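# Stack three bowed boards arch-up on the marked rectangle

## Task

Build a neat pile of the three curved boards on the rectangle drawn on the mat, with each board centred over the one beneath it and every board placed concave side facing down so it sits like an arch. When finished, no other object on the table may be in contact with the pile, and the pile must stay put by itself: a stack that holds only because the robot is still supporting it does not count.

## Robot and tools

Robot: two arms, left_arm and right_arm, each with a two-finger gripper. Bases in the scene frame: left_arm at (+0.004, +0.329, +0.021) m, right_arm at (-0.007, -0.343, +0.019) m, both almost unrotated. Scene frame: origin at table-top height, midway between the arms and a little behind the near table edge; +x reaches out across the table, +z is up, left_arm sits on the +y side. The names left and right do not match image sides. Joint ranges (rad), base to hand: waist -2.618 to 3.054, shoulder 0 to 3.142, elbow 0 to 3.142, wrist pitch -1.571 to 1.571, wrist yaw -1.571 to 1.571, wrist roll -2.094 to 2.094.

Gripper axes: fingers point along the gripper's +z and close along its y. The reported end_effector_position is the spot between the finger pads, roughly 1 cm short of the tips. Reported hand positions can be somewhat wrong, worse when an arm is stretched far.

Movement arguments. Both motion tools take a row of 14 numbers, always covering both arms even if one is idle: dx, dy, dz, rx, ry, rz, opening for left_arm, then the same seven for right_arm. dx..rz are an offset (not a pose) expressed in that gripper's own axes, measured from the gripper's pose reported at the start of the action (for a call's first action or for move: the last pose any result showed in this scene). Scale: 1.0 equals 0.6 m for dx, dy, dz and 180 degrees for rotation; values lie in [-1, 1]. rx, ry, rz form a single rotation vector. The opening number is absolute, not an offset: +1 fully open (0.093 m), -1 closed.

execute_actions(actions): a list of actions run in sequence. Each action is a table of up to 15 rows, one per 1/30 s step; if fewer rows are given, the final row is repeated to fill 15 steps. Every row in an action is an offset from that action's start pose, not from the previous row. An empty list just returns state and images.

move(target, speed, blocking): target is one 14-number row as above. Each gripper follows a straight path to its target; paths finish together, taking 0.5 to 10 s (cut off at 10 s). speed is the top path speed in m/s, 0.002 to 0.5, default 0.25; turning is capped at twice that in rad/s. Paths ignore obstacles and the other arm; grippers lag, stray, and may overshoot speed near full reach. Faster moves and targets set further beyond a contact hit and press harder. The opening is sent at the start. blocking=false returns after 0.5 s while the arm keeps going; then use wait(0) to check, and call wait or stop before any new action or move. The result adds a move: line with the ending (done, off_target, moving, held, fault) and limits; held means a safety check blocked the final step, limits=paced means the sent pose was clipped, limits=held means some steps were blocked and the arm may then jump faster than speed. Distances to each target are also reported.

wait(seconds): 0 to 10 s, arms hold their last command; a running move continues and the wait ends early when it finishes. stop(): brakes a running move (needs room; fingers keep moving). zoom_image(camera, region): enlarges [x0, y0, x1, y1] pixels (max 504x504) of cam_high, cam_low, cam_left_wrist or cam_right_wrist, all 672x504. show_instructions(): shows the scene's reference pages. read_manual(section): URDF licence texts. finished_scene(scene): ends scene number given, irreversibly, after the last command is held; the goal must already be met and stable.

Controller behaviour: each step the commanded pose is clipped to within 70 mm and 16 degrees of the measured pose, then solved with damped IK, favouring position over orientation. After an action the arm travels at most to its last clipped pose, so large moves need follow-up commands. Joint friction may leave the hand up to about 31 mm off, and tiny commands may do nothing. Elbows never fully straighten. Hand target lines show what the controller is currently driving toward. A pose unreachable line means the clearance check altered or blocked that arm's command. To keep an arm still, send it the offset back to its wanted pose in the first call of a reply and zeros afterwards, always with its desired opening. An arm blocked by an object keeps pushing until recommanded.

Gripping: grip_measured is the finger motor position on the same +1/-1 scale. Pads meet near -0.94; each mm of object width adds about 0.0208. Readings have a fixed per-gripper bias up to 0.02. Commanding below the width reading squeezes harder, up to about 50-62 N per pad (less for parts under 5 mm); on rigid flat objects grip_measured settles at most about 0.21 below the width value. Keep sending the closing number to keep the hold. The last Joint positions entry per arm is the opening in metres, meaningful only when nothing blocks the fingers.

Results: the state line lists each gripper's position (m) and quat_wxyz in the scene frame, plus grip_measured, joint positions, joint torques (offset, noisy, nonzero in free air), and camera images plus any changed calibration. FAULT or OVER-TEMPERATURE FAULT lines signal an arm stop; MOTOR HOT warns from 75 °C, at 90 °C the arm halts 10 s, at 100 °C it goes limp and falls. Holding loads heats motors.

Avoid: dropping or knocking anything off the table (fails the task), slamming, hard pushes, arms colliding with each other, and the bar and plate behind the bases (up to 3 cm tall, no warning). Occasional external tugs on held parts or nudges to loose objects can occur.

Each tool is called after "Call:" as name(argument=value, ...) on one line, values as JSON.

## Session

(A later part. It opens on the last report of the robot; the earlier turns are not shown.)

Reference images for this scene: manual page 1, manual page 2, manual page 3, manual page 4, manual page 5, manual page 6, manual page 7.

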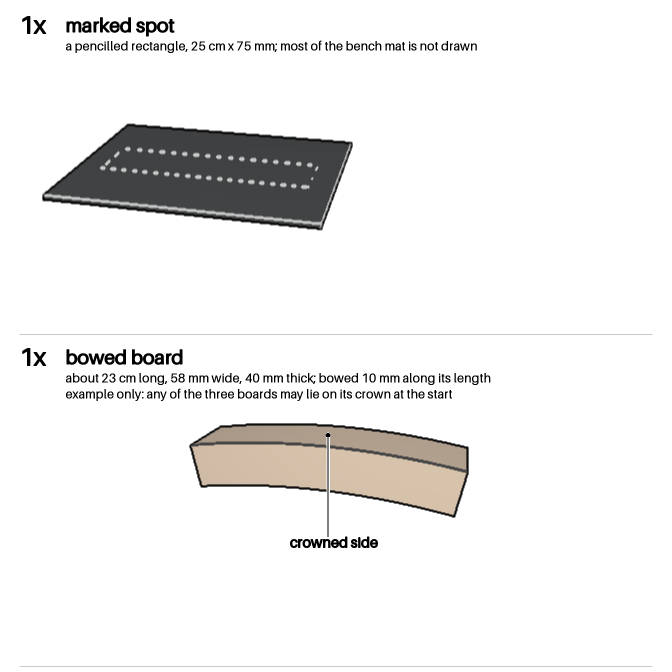

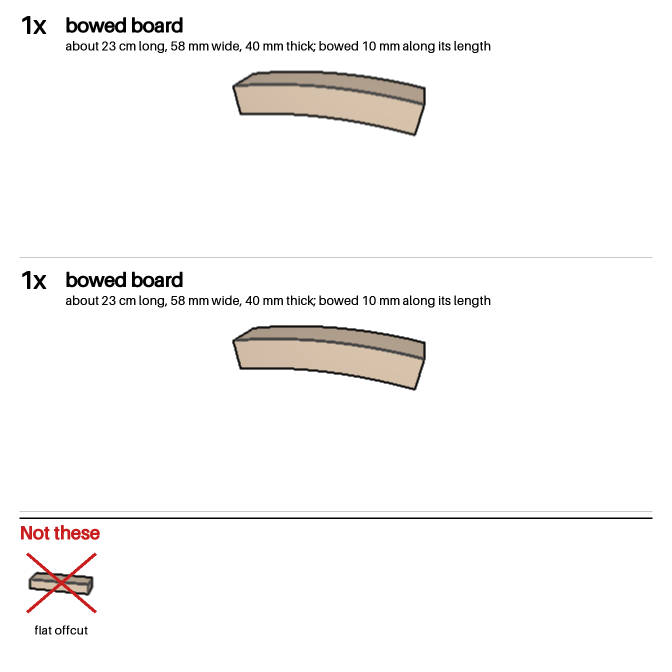

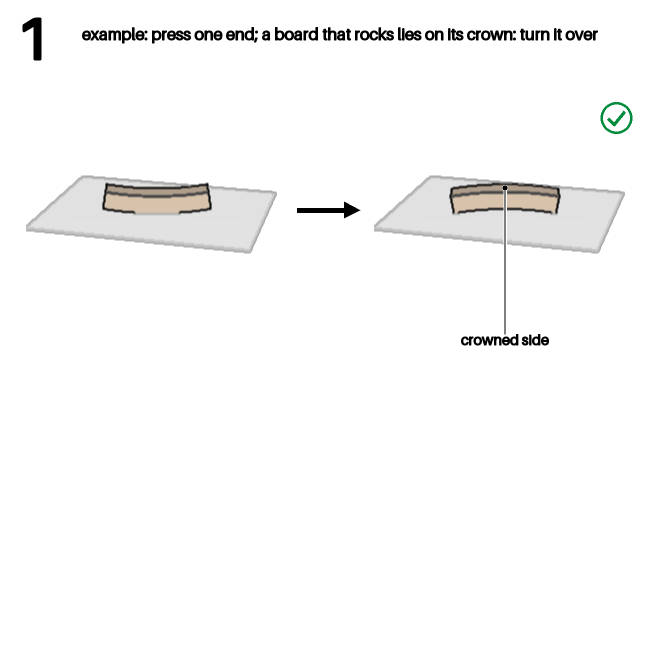

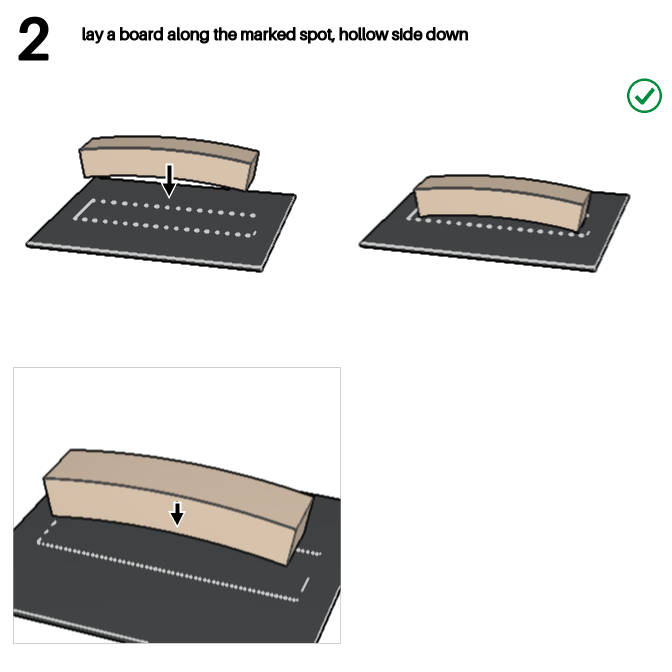

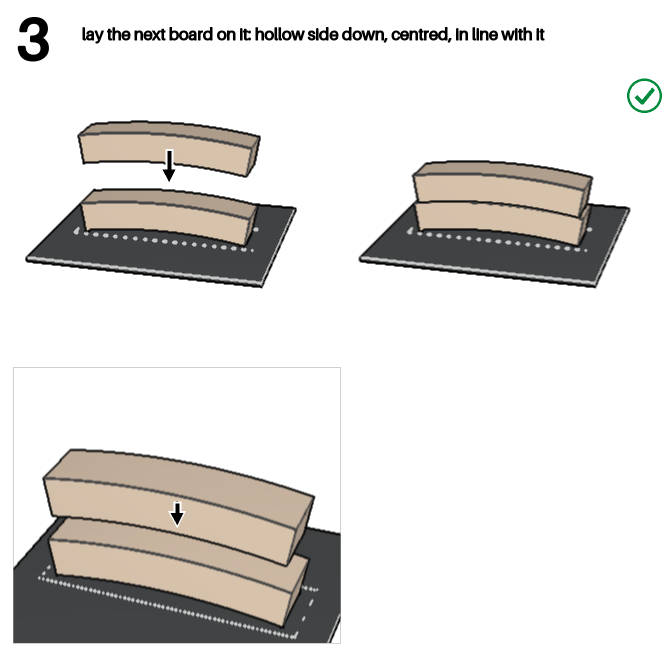

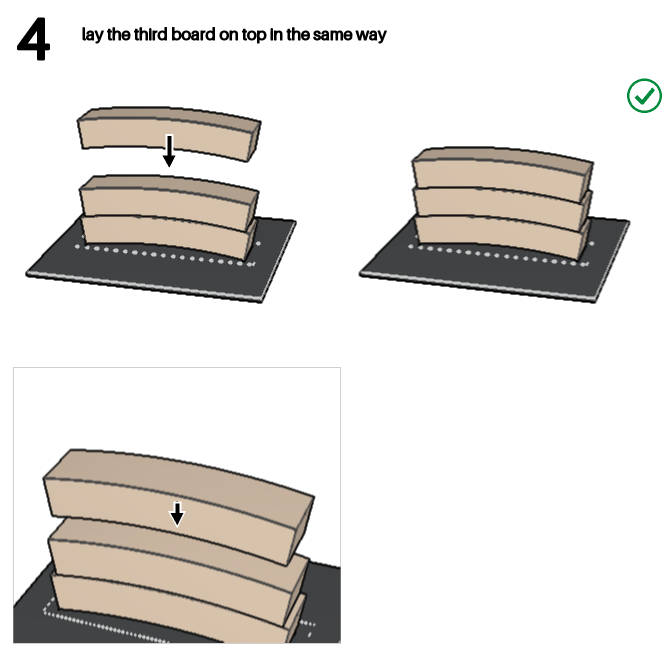

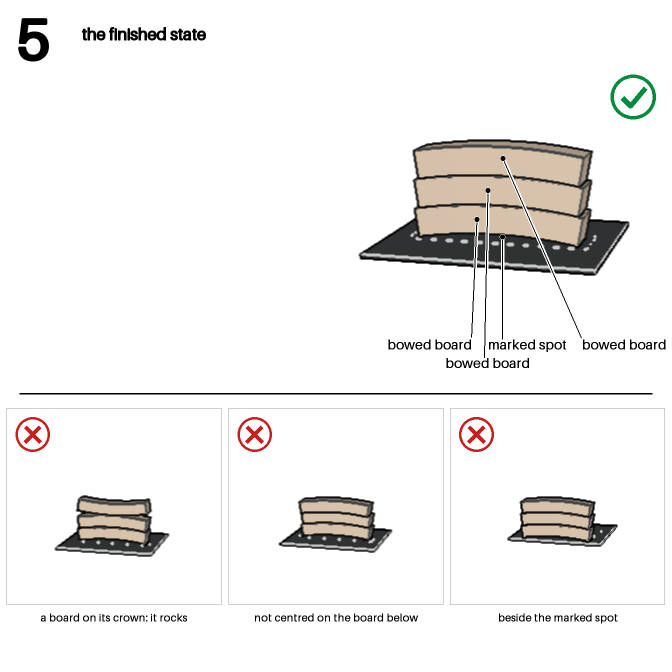

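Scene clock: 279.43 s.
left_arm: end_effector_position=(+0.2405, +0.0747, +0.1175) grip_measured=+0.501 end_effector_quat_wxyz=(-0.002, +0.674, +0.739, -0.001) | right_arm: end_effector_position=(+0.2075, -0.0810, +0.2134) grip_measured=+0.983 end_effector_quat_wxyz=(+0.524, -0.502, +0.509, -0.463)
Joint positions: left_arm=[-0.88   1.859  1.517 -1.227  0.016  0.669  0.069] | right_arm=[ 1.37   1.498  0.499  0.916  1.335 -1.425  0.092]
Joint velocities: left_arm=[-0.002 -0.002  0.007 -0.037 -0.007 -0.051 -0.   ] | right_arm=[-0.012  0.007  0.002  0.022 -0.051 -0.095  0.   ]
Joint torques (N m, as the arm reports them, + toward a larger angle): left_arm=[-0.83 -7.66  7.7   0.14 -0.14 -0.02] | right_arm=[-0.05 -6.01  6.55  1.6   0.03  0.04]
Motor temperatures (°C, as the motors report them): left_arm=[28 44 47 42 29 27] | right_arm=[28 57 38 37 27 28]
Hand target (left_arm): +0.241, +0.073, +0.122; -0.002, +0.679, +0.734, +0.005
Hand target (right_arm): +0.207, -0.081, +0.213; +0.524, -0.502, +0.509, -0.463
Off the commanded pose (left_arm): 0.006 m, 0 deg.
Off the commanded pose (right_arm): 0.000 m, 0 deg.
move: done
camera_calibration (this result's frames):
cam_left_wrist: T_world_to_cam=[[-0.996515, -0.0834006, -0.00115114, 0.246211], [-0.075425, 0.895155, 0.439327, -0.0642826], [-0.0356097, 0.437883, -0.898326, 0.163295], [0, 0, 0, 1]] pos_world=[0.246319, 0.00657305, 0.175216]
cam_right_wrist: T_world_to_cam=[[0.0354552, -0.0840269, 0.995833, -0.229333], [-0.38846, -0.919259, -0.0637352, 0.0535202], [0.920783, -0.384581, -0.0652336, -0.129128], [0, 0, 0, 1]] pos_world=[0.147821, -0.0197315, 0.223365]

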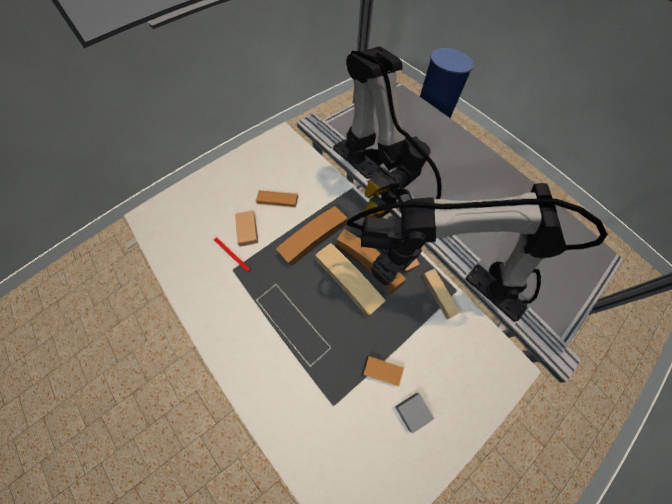

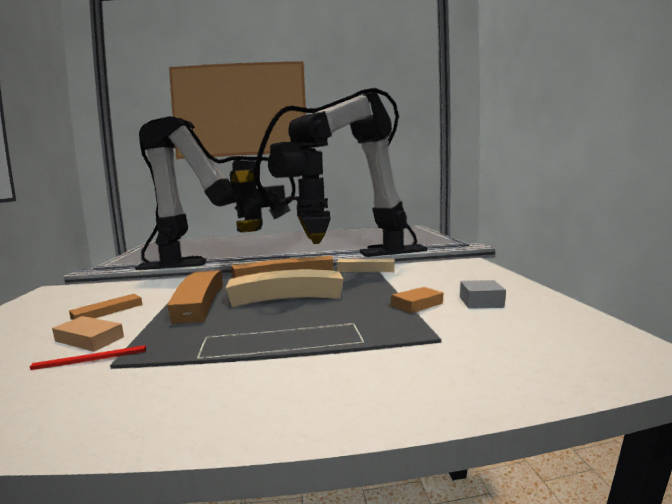

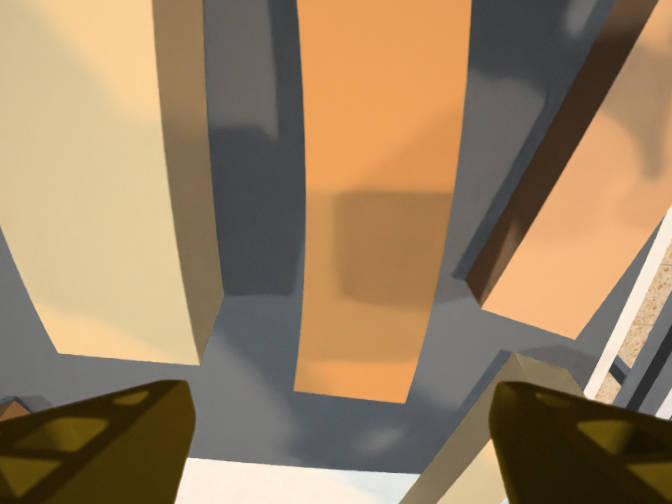

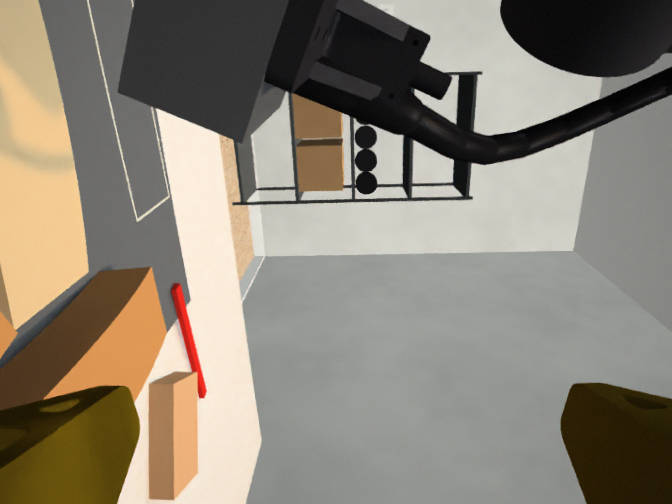

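Call:
move(target=[-0.03,-0.01,0.06,0,0,0,0.4,0,0,0,0,0,0,1], speed=0.08)

Scene clock: 282.13 s.
left_arm: end_effector_position=(+0.2386, +0.0587, +0.0872) grip_measured=+0.402 end_effector_quat_wxyz=(-0.002, +0.673, +0.740, +0.001) | right_arm: end_effector_position=(+0.2075, -0.0810, +0.2134) grip_measured=+0.983 end_effector_quat_wxyz=(+0.524, -0.502, +0.509, -0.463)
Joint positions: left_arm=[-0.917  1.917  1.474 -1.126  0.013  0.63   0.064] | right_arm=[ 1.37   1.498  0.499  0.916  1.335 -1.425  0.092]
Joint velocities: left_arm=[ 0.032 -0.002 -0.012 -0.022 -0.007  0.022  0.   ] | right_arm=[-0.007 -0.012 -0.002  0.037 -0.007 -0.022 -0.002]
Joint torques (N m, as the arm reports them, + toward a larger angle): left_arm=[-0.67 -8.34  4.63  0.46  0.   -0.14] | right_arm=[-0.13 -5.98  6.42  1.65  0.03  0.05]
Motor temperatures (°C, as the motors report them): left_arm=[28 45 47 41 29 27] | right_arm=[28 56 38 37 27 28]
Hand target (left_arm): +0.236, +0.056, +0.082; -0.002, +0.674, +0.739, -0.000
Hand target (right_arm): +0.207, -0.081, +0.213; +0.524, -0.502, +0.509, -0.463
Off the commanded pose (left_arm): 0.007 m, 0 deg.
Off the commanded pose (right_arm): 0.000 m, 0 deg.
move: done
camera_calibration (this result's frames):
cam_left_wrist: T_world_to_cam=[[-0.996287, -0.0860543, -0.00264839, 0.243249], [-0.0783815, 0.893871, 0.441419, -0.0362612], [-0.0356187, 0.439988, -0.897297, 0.142785], [0, 0, 0, 1]] pos_world=[0.24459, -0.00947795, 0.144771]
cam_right_wrist: T_world_to_cam=[[0.0354552, -0.0840269, 0.995833, -0.229333], [-0.38846, -0.919259, -0.0637352, 0.0535202], [0.920783, -0.384581, -0.0652336, -0.129128], [0, 0, 0, 1]] pos_world=[0.147821, -0.0197315, 0.223365]

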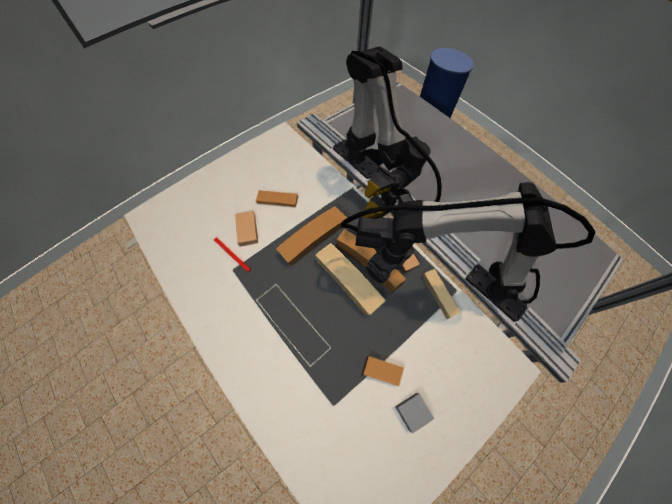

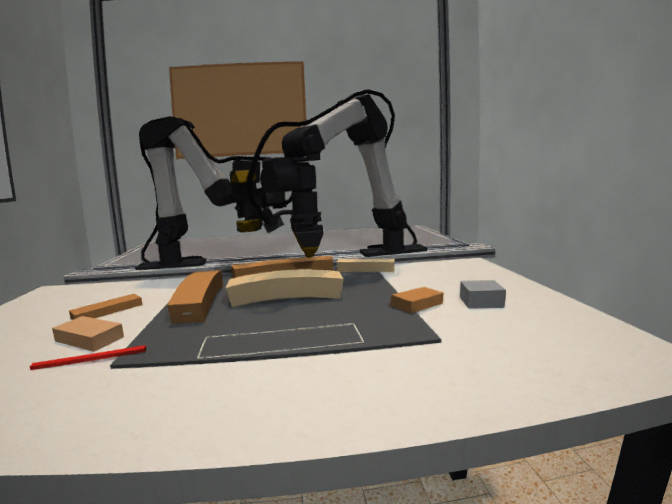

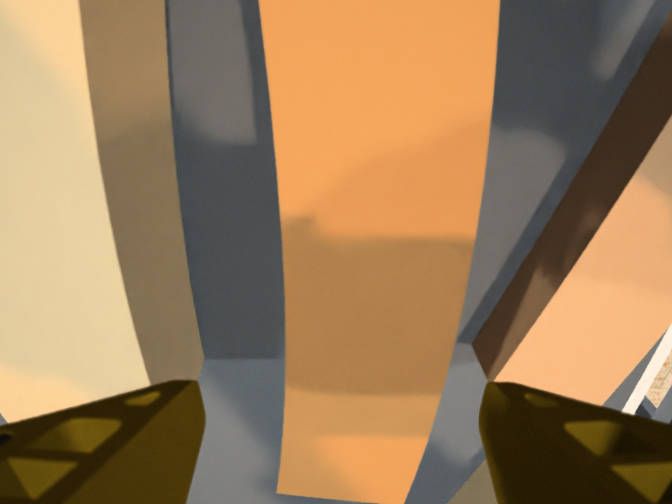

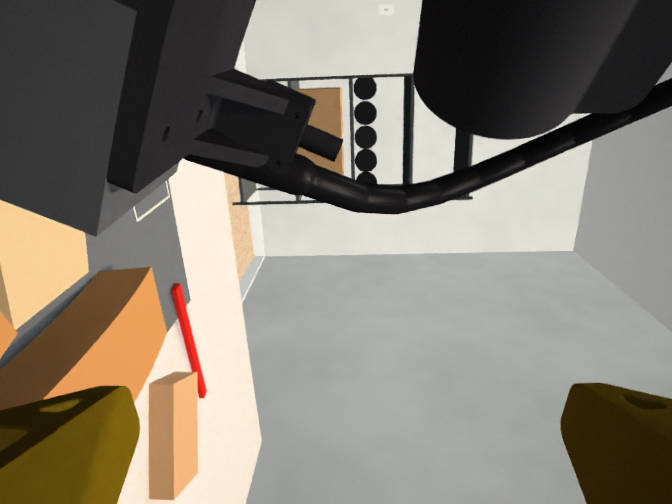

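Call:
move(target=[0,-0.006,0.075,0,0,0,0.3,0.1,0,-0.03,0,0,0,1], speed=0.06)

Call:
execute_actions(actions=[[[0,0,0,0,0,0,-0.6,0,0,0,0,0,0,1]],[[0,0,0,0,0,0,-0.6,0,0,0,0,0,0,1]]])

Scene clock: 285.73 s.
left_arm: end_effector_position=(+0.2384, +0.0599, +0.0490) grip_measured=+0.302 end_effector_quat_wxyz=(-0.001, +0.671, +0.741, +0.001) | right_arm: end_effector_position=(+0.1956, -0.1369, +0.2164) grip_measured=+0.983 end_effector_quat_wxyz=(+0.532, -0.494, +0.513, -0.458)
Joint positions: left_arm=[-0.917  1.951  1.363 -0.978  0.013  0.625  0.06 ] | right_arm=[ 1.378  1.225  0.304  0.866  1.343 -1.43   0.092]
Joint velocities: left_arm=[ 0.012 -0.012 -0.007  0.095 -0.007  0.007 -0.   ] | right_arm=[-0.002 -0.022 -0.012 -0.037  0.007  0.007 -0.   ]
Joint torques (N m, as the arm reports them, + toward a larger angle): left_arm=[-0.87 -8.2   4.32  0.46 -0.04 -0.13] | right_arm=[ 0.53 -4.77  5.25  1.41  0.14  0.1 ]
Motor temperatures (°C, as the motors report them): left_arm=[28 45 46 41 29 27] | right_arm=[28 55 38 38 27 28]
Hand target (left_arm): +0.235, +0.059, +0.042; -0.003, +0.673, +0.740, +0.001
Hand target (right_arm): +0.193, -0.142, +0.211; +0.525, -0.501, +0.508, -0.463
Off the commanded pose (left_arm): 0.008 m, 0 deg.
Off the commanded pose (right_arm): 0.009 m, 1 deg.
move: done
camera_calibration (this result's frames):
cam_left_wrist: T_world_to_cam=[[-0.995913, -0.0901943, -0.00470236, 0.243227], [-0.0830973, 0.894665, 0.438941, -0.0192467], [-0.035383, 0.437538, -0.898503, 0.10814], [0, 0, 0, 1]] pos_world=[0.24446, -0.00815827, 0.106756]
cam_right_wrist: T_world_to_cam=[[0.0295807, -0.107399, 0.993776, -0.238231], [-0.387995, -0.917488, -0.0876056, 0.00302894], [0.921187, -0.382989, -0.0688104, -0.138642], [0, 0, 0, 1]] pos_world=[0.135938, -0.0759053, 0.227474]

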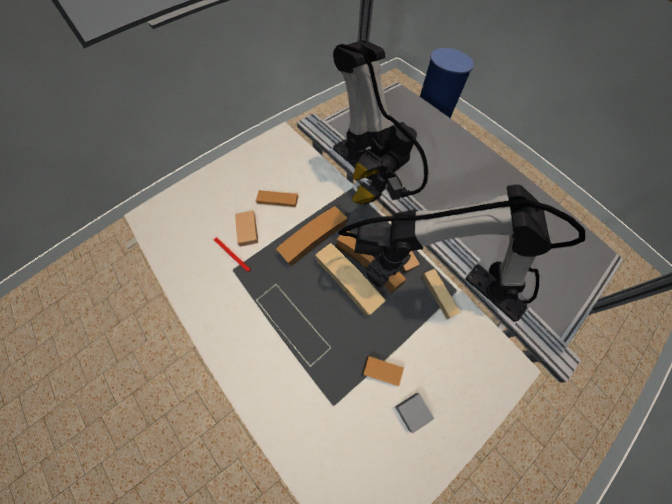

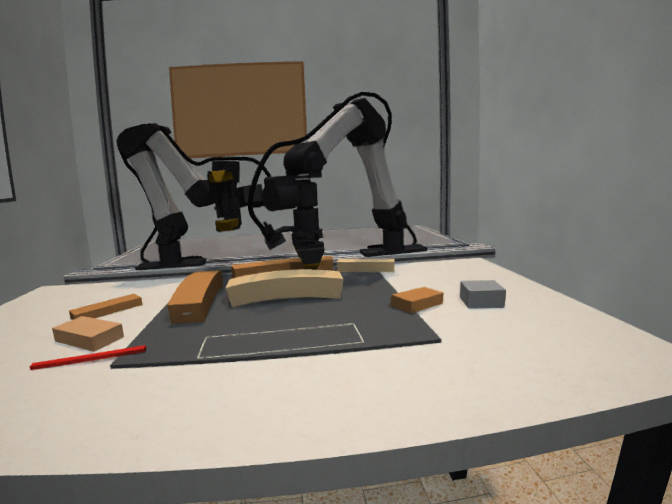

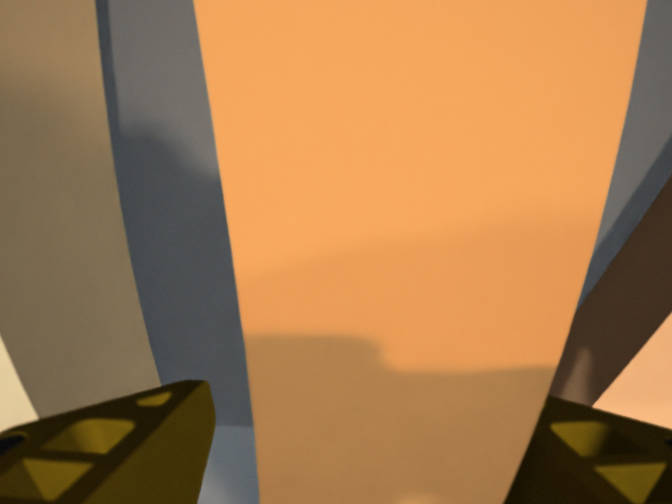

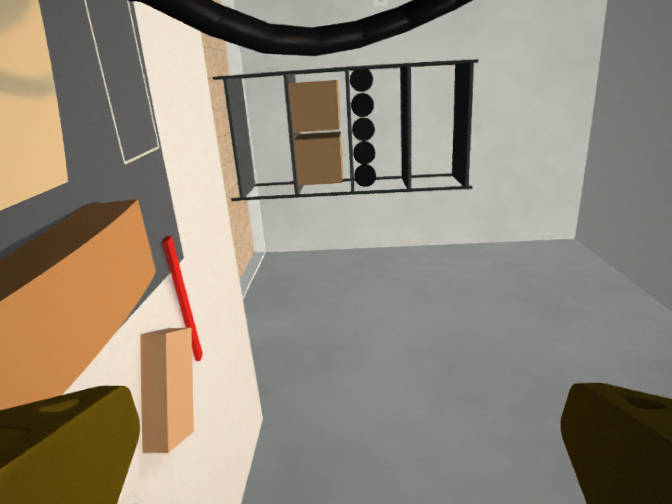

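Scene clock: 286.73 s.
left_arm: end_effector_position=(+0.2334, +0.0596, +0.0493) grip_measured=-0.173 end_effector_quat_wxyz=(-0.008, +0.673, +0.740, -0.006) | right_arm: end_effector_position=(+0.1956, -0.1369, +0.2164) grip_measured=+0.983 end_effector_quat_wxyz=(+0.532, -0.494, +0.513, -0.458)
Joint positions: left_arm=[-0.921  1.95   1.363 -0.991  0.029  0.626  0.037] | right_arm=[ 1.378  1.225  0.304  0.866  1.343 -1.43   0.092]
Joint velocities: left_arm=[-0.002 -0.022 -0.007 -0.022  0.022  0.051  0.   ] | right_arm=[-0.012 -0.012  0.007 -0.022 -0.007  0.022 -0.   ]
Joint torques (N m, as the arm reports them, + toward a larger angle): left_arm=[ 0.06 -8.68  5.81  0.29  0.   -0.07] | right_arm=[-0.37 -3.45  6.71  1.62  0.03  0.09]
Motor temperatures (°C, as the motors report them): left_arm=[28 46 46 41 29 27] | right_arm=[28 55 38 38 27 28]
Hand target (left_arm): +0.233, +0.060, +0.049; -0.008, +0.673, +0.740, -0.006
Hand target (right_arm): +0.196, -0.137, +0.216; +0.532, -0.494, +0.513, -0.458
Off the commanded pose (left_arm): 0.000 m, 0 deg.
Off the commanded pose (right_arm): 0.000 m, 0 deg.
camera_calibration (this result's frames):
cam_left_wrist: T_world_to_cam=[[-0.996191, -0.0859228, 0.0148754, 0.237079], [-0.070665, 0.8954, 0.439619, -0.0225116], [-0.0510927, 0.436893, -0.898061, 0.112017], [0, 0, 0, 1]] pos_world=[0.240309, -0.00841216, 0.106968]
cam_right_wrist: T_world_to_cam=[[0.0295807, -0.107399, 0.993776, -0.238231], [-0.387995, -0.917488, -0.0876056, 0.00302894], [0.921187, -0.382989, -0.0688104, -0.138642], [0, 0, 0, 1]] pos_world=[0.135938, -0.0759053, 0.227474]

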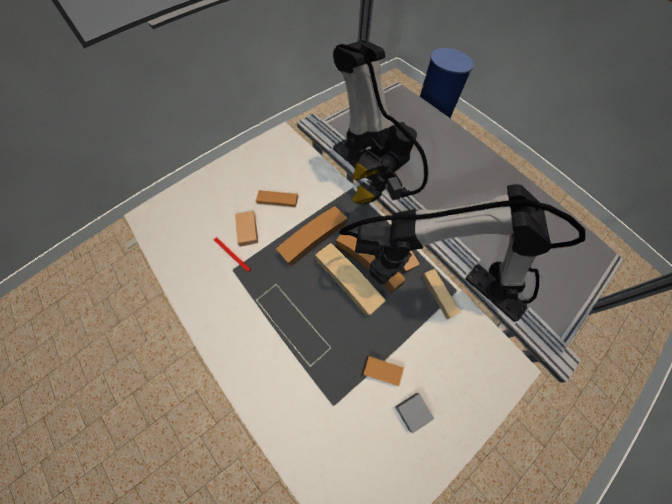

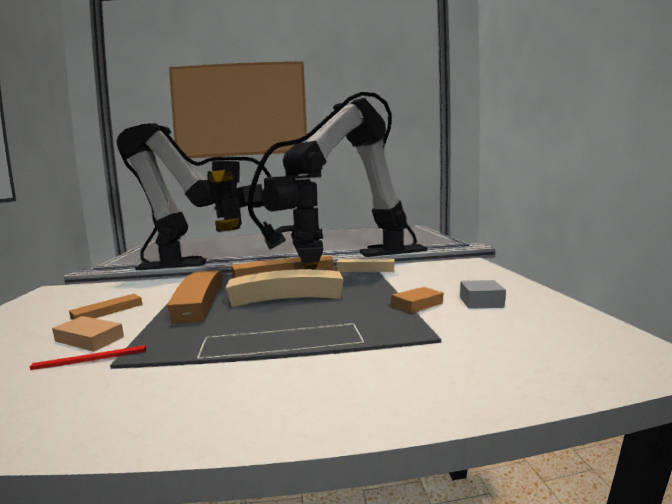

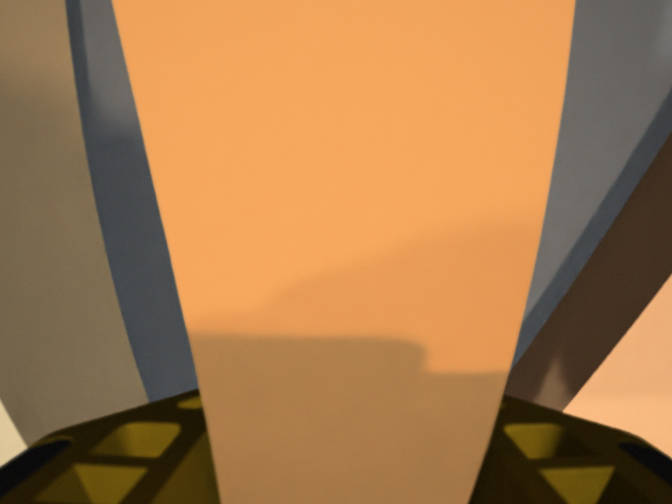

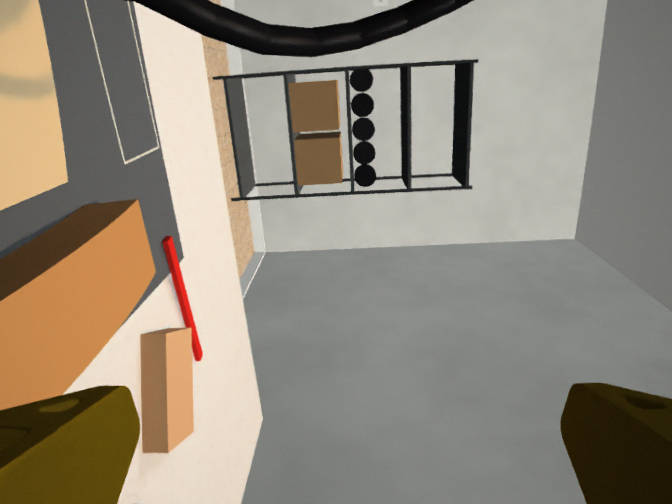

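Call:
move(target=[0.05,0.07,-0.19,0,0,0,-0.6,0,0.14,-0.03,0,0,0.03,1], speed=0.1)

Call:
zoom_image(camera="cam_low", region=[150,150,400,380])

Scene clock: 291.60 s.
left_arm: end_effector_position=(+0.2679, +0.0964, +0.1457) grip_measured=-0.173 end_effector_quat_wxyz=(-0.034, +0.673, +0.738, -0.003) | right_arm: end_effector_position=(+0.1785, -0.1271, +0.1376) grip_measured=+0.983 end_effector_quat_wxyz=(+0.556, -0.462, +0.547, -0.422)
Joint positions: left_arm=[-0.778  1.935  1.727 -1.425  0.019  0.773  0.037] | right_arm=[ 1.466  1.708  0.216  1.312  1.432 -1.177  0.092]
Joint velocities: left_arm=[ 0.002  0.007 -0.002 -0.022 -0.007  0.037 -0.   ] | right_arm=[-0.012  0.1   -0.017  0.256  0.007 -0.183 -0.001]
Joint torques (N m, as the arm reports them, + toward a larger angle): left_arm=[  0.83 -10.22   8.68   0.12   0.14  -0.03] | right_arm=[ 0.64 -3.7   2.34  1.59  0.31  0.07]
Motor temperatures (°C, as the motors report them): left_arm=[28 47 46 40 29 27] | right_arm=[28 53 38 38 27 28]
Hand target (left_arm): +0.274, +0.094, +0.162; -0.008, +0.673, +0.740, -0.007
Hand target (right_arm): +0.176, -0.132, +0.132; +0.549, -0.471, +0.539, -0.431
Off the commanded pose (left_arm): 0.018 m, 3 deg.
Off the commanded pose (right_arm): 0.006 m, 2 deg.
move: off_target (left_arm)
camera_calibration (this result's frames):
cam_left_wrist: T_world_to_cam=[[-0.995461, -0.0838021, 0.045117, 0.268407], [-0.0522262, 0.877267, 0.477153, -0.10407], [-0.0795661, 0.472631, -0.877661, 0.185561], [0, 0, 0, 1]] pos_world=[0.276517, 0.0260887, 0.200408]
cam_right_wrist: T_world_to_cam=[[0.0477071, -0.232742, 0.971368, -0.174438], [-0.395454, -0.897416, -0.195601, 0.0171908], [0.917246, -0.3748, -0.134852, -0.113718], [0, 0, 0, 1]] pos_world=[0.119427, -0.0677931, 0.157471]

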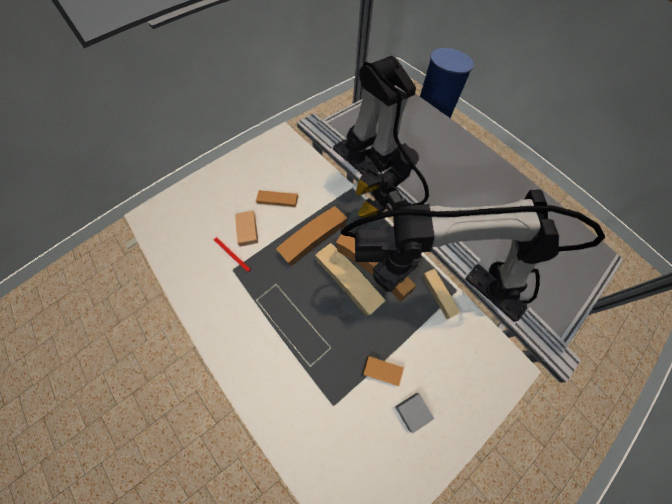

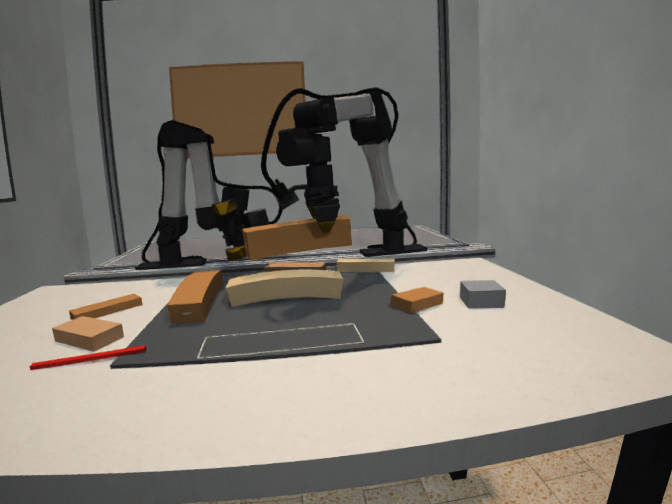

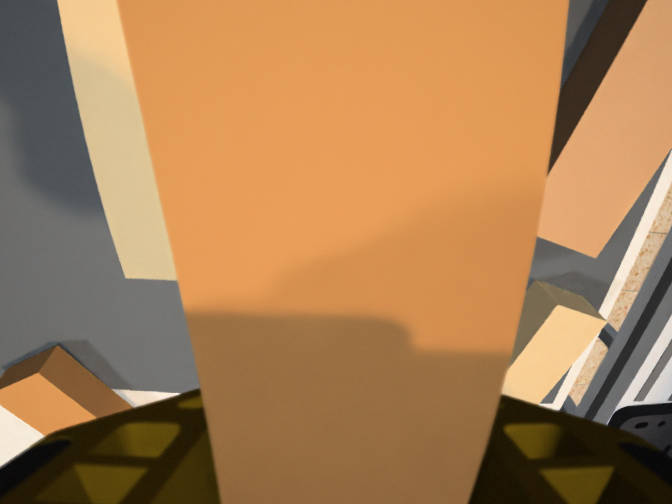

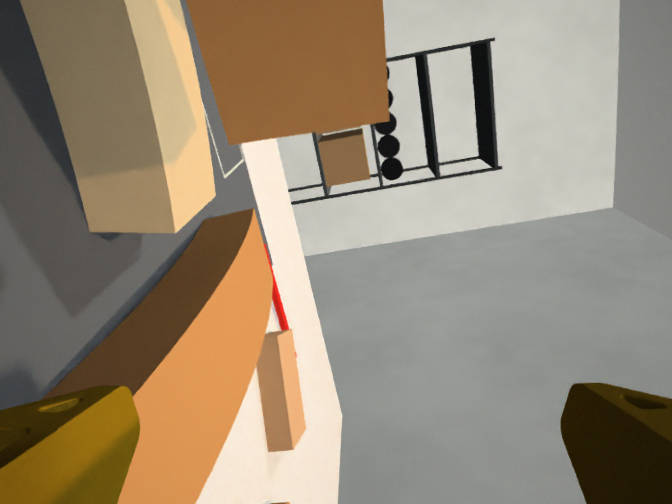

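Region (150, 150, 400, 380) of cam_low's 672x504 image, scaled by 2.016, with more detail than that image has; it fills the top 464 rows of this view, and the rest is white.

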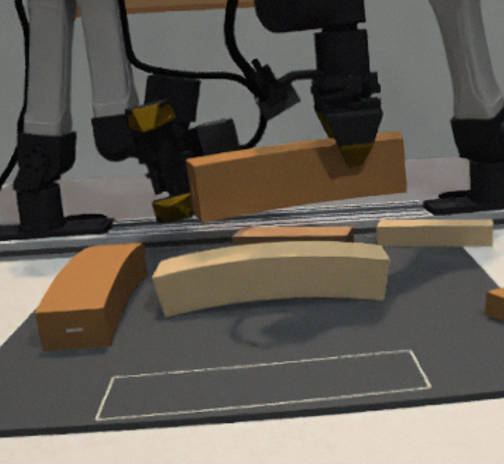

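Call:
move(target=[0,0,-0.035,0,0.0,-0.14,-0.6,-0.177,-0.029,0.11,0,-0.15,-0.04,1], speed=0.1)

Call:
zoom_image(camera="cam_low", region=[150,150,400,380])

Scene clock: 301.27 s.
left_arm: end_effector_position=(+0.2638, +0.1009, +0.1556) grip_measured=-0.172 end_effector_quat_wxyz=(-0.051, +0.499, +0.865, +0.011) | right_arm: end_effector_position=(+0.2362, -0.0285, +0.1851) grip_measured=+0.983 end_effector_quat_wxyz=(+0.653, -0.568, +0.376, -0.333)
Joint positions: left_arm=[-0.778  1.95   1.783 -1.505  0.013  0.34   0.037] | right_arm=[ 1.155  1.754  0.394  1.453  0.658 -1.52   0.092]
Joint velocities: left_arm=[-0.002 -0.022  0.012 -0.007  0.007 -0.007 -0.001] | right_arm=[-0.012  0.007 -0.002 -0.007  0.022 -0.037 -0.001]
Joint torques (N m, as the arm reports them, + toward a larger angle): left_arm=[ 0.06 -9.2   8.58  0.07  0.03 -0.12] | right_arm=[-1.13 -5.16  6.21  1.74 -0.21  0.01]
Motor temperatures (°C, as the motors report them): left_arm=[28 50 47 39 29 27] | right_arm=[28 50 37 39 27 28]
Hand target (left_arm): +0.269, +0.096, +0.167; -0.033, +0.496, +0.868, +0.004
Hand target (right_arm): +0.240, -0.024, +0.176; +0.640, -0.582, +0.371, -0.337
Off the commanded pose (left_arm): 0.013 m, 2 deg.
Off the commanded pose (right_arm): 0.011 m, 2 deg.
move: off_target (left_arm, right_arm)
camera_calibration (this result's frames):
cam_left_wrist: T_world_to_cam=[[-0.868837, -0.494249, 0.0289834, 0.274817], [-0.407755, 0.747537, 0.524332, -0.0134329], [-0.280817, 0.443741, -0.85102, 0.243599], [0, 0, 0, 1]] pos_world=[0.301701, 0.037775, 0.206386]
cam_right_wrist: T_world_to_cam=[[0.00808636, -0.143624, 0.989599, -0.191841], [0.0669599, -0.987333, -0.143843, 0.0163661], [0.997723, 0.0674266, 0.00163314, -0.154932], [0, 0, 0, 1]] pos_world=[0.155035, -0.00094778, 0.192453]

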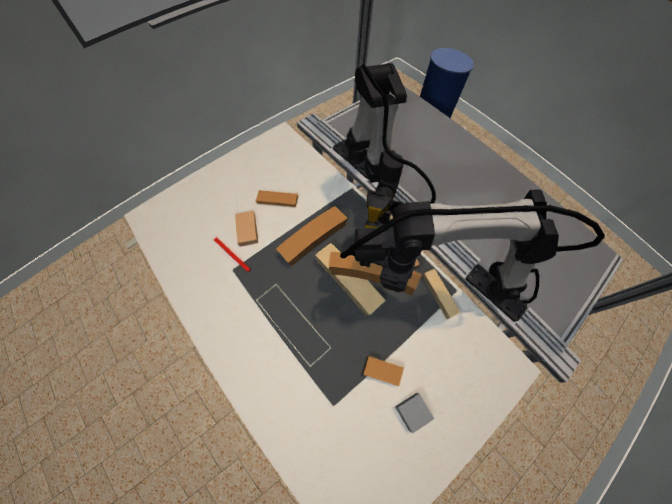

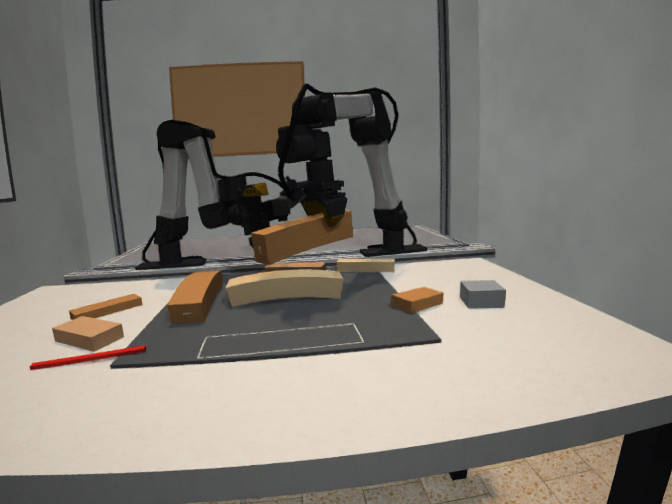

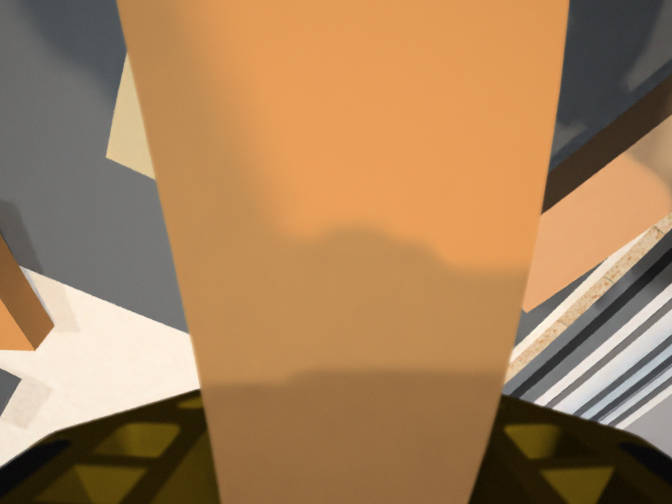

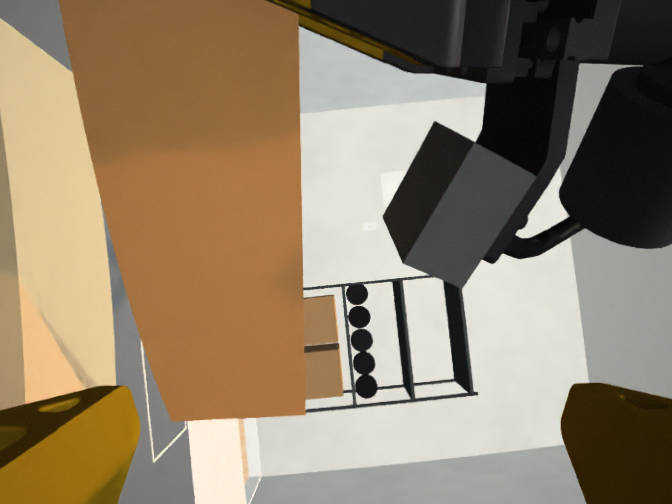

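Region (150, 150, 400, 380) of cam_low's 672x504 image, scaled by 2.016, with more detail than that image has; it fills the top 464 rows of this view, and the rest is white.

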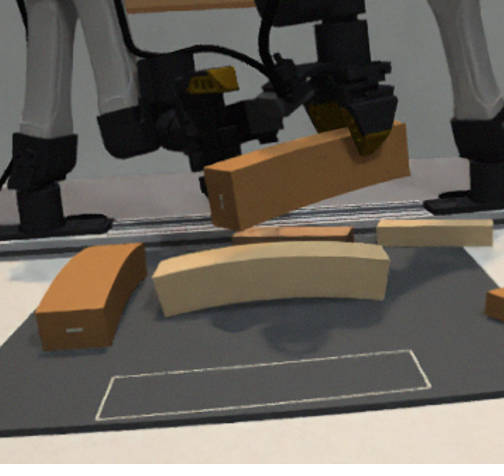

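Call:
move(target=[0,0,-0.045,0,0.0,0,-0.6,-0.02,0.085,0,0,0,0.02,1], speed=0.06)

Scene clock: 305.90 s.
left_arm: end_effector_position=(+0.2617, +0.1027, +0.1594) grip_measured=-0.172 end_effector_quat_wxyz=(-0.066, +0.498, +0.865, +0.013) | right_arm: end_effector_position=(+0.2317, -0.0170, +0.1397) grip_measured=+0.983 end_effector_quat_wxyz=(+0.646, -0.571, +0.403, -0.306)
Joint positions: left_arm=[-0.778  1.97   1.823 -1.555  0.013  0.339  0.037] | right_arm=[ 1.189  1.962  0.415  1.575  0.697 -1.422  0.092]
Joint velocities: left_arm=[-0.002 -0.017  0.002 -0.022  0.022 -0.051 -0.001] | right_arm=[-0.007  0.002  0.002  0.007  0.007  0.051  0.001]
Joint torques (N m, as the arm reports them, + toward a larger angle): left_arm=[ -0.02 -11.87   8.51   0.    -0.04  -0.07] | right_arm=[ 0.74 -6.17  4.95  1.98  0.01  0.11]
Motor temperatures (°C, as the motors report them): left_arm=[28 51 47 39 29 27] | right_arm=[28 49 37 40 27 28]
Hand target (left_arm): +0.265, +0.100, +0.182; -0.033, +0.499, +0.866, +0.007
Hand target (right_arm): +0.231, -0.012, +0.135; +0.645, -0.571, +0.406, -0.305
Off the commanded pose (left_arm): 0.024 m, 2 deg.
Off the commanded pose (right_arm): 0.007 m, 3 deg.
joint sent to its limit (left arm) — the command would take joint 4 (wrist pitch) past its lower limit, so that joint was sent only as far as its limit.
joint sent to its limit (right arm) — the command would take joint 4 (wrist pitch) past its upper limit, so that joint was sent only as far as its limit.
move: off_target (left_arm, right_arm)
camera_calibration (this result's frames):
cam_left_wrist: T_world_to_cam=[[-0.867257, -0.496318, 0.0391698, 0.271907], [-0.396549, 0.736203, 0.548411, -0.0231704], [-0.301023, 0.46008, -0.835291, 0.246575], [0, 0, 0, 1]] pos_world=[0.30085, 0.0385664, 0.208018]
cam_right_wrist: T_world_to_cam=[[0.0813335, -0.169462, 0.982175, -0.161601], [0.0563507, -0.983082, -0.174285, 0.0283677], [0.995093, 0.0695215, -0.0704082, -0.140457], [0, 0, 0, 1]] pos_world=[0.151313, 0.0102674, 0.153775]

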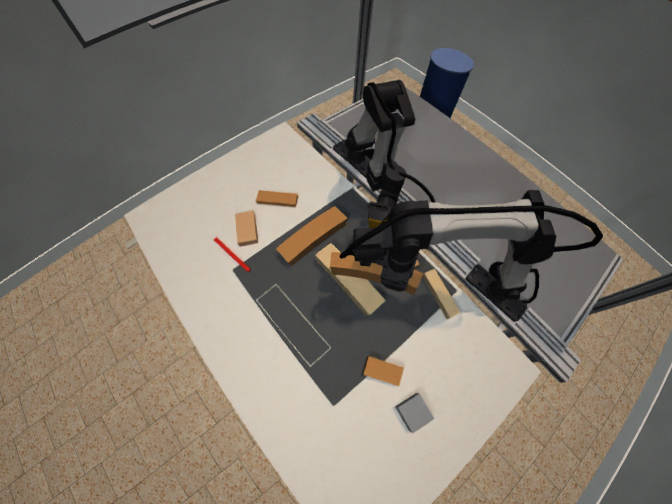

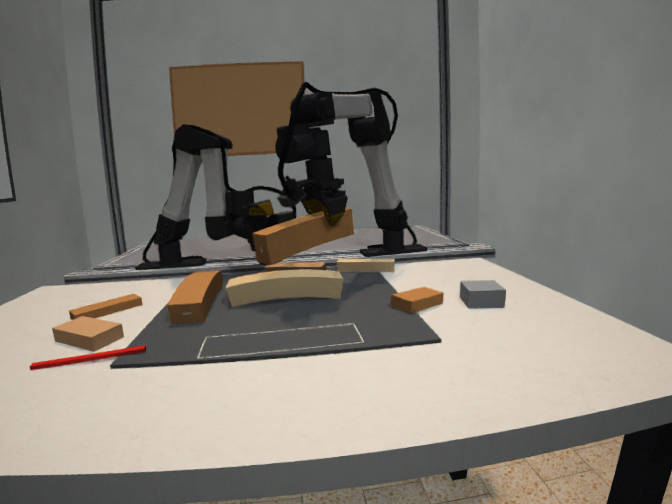

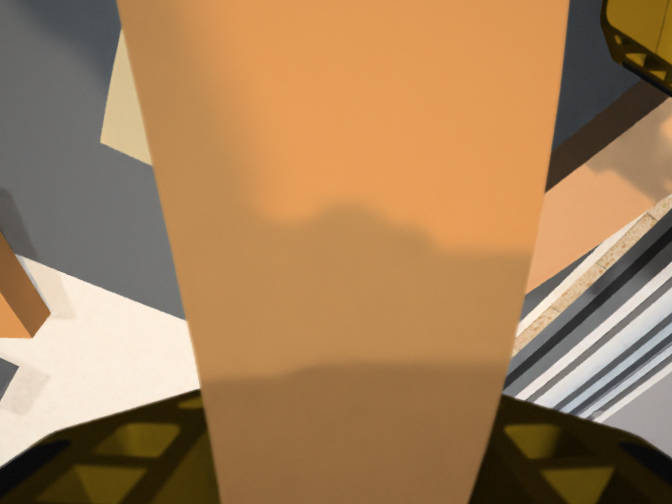

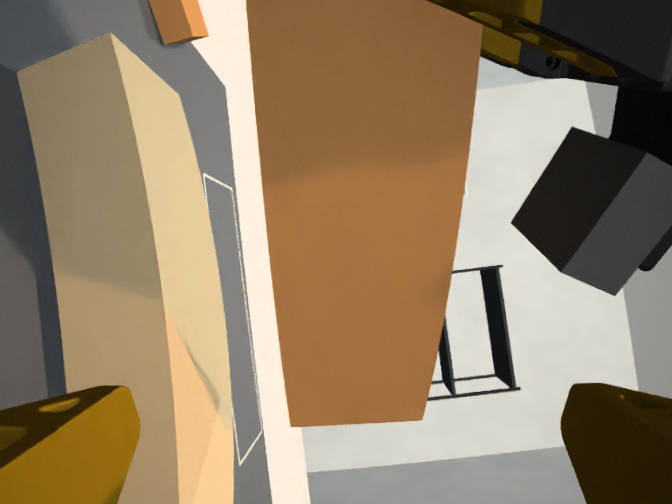

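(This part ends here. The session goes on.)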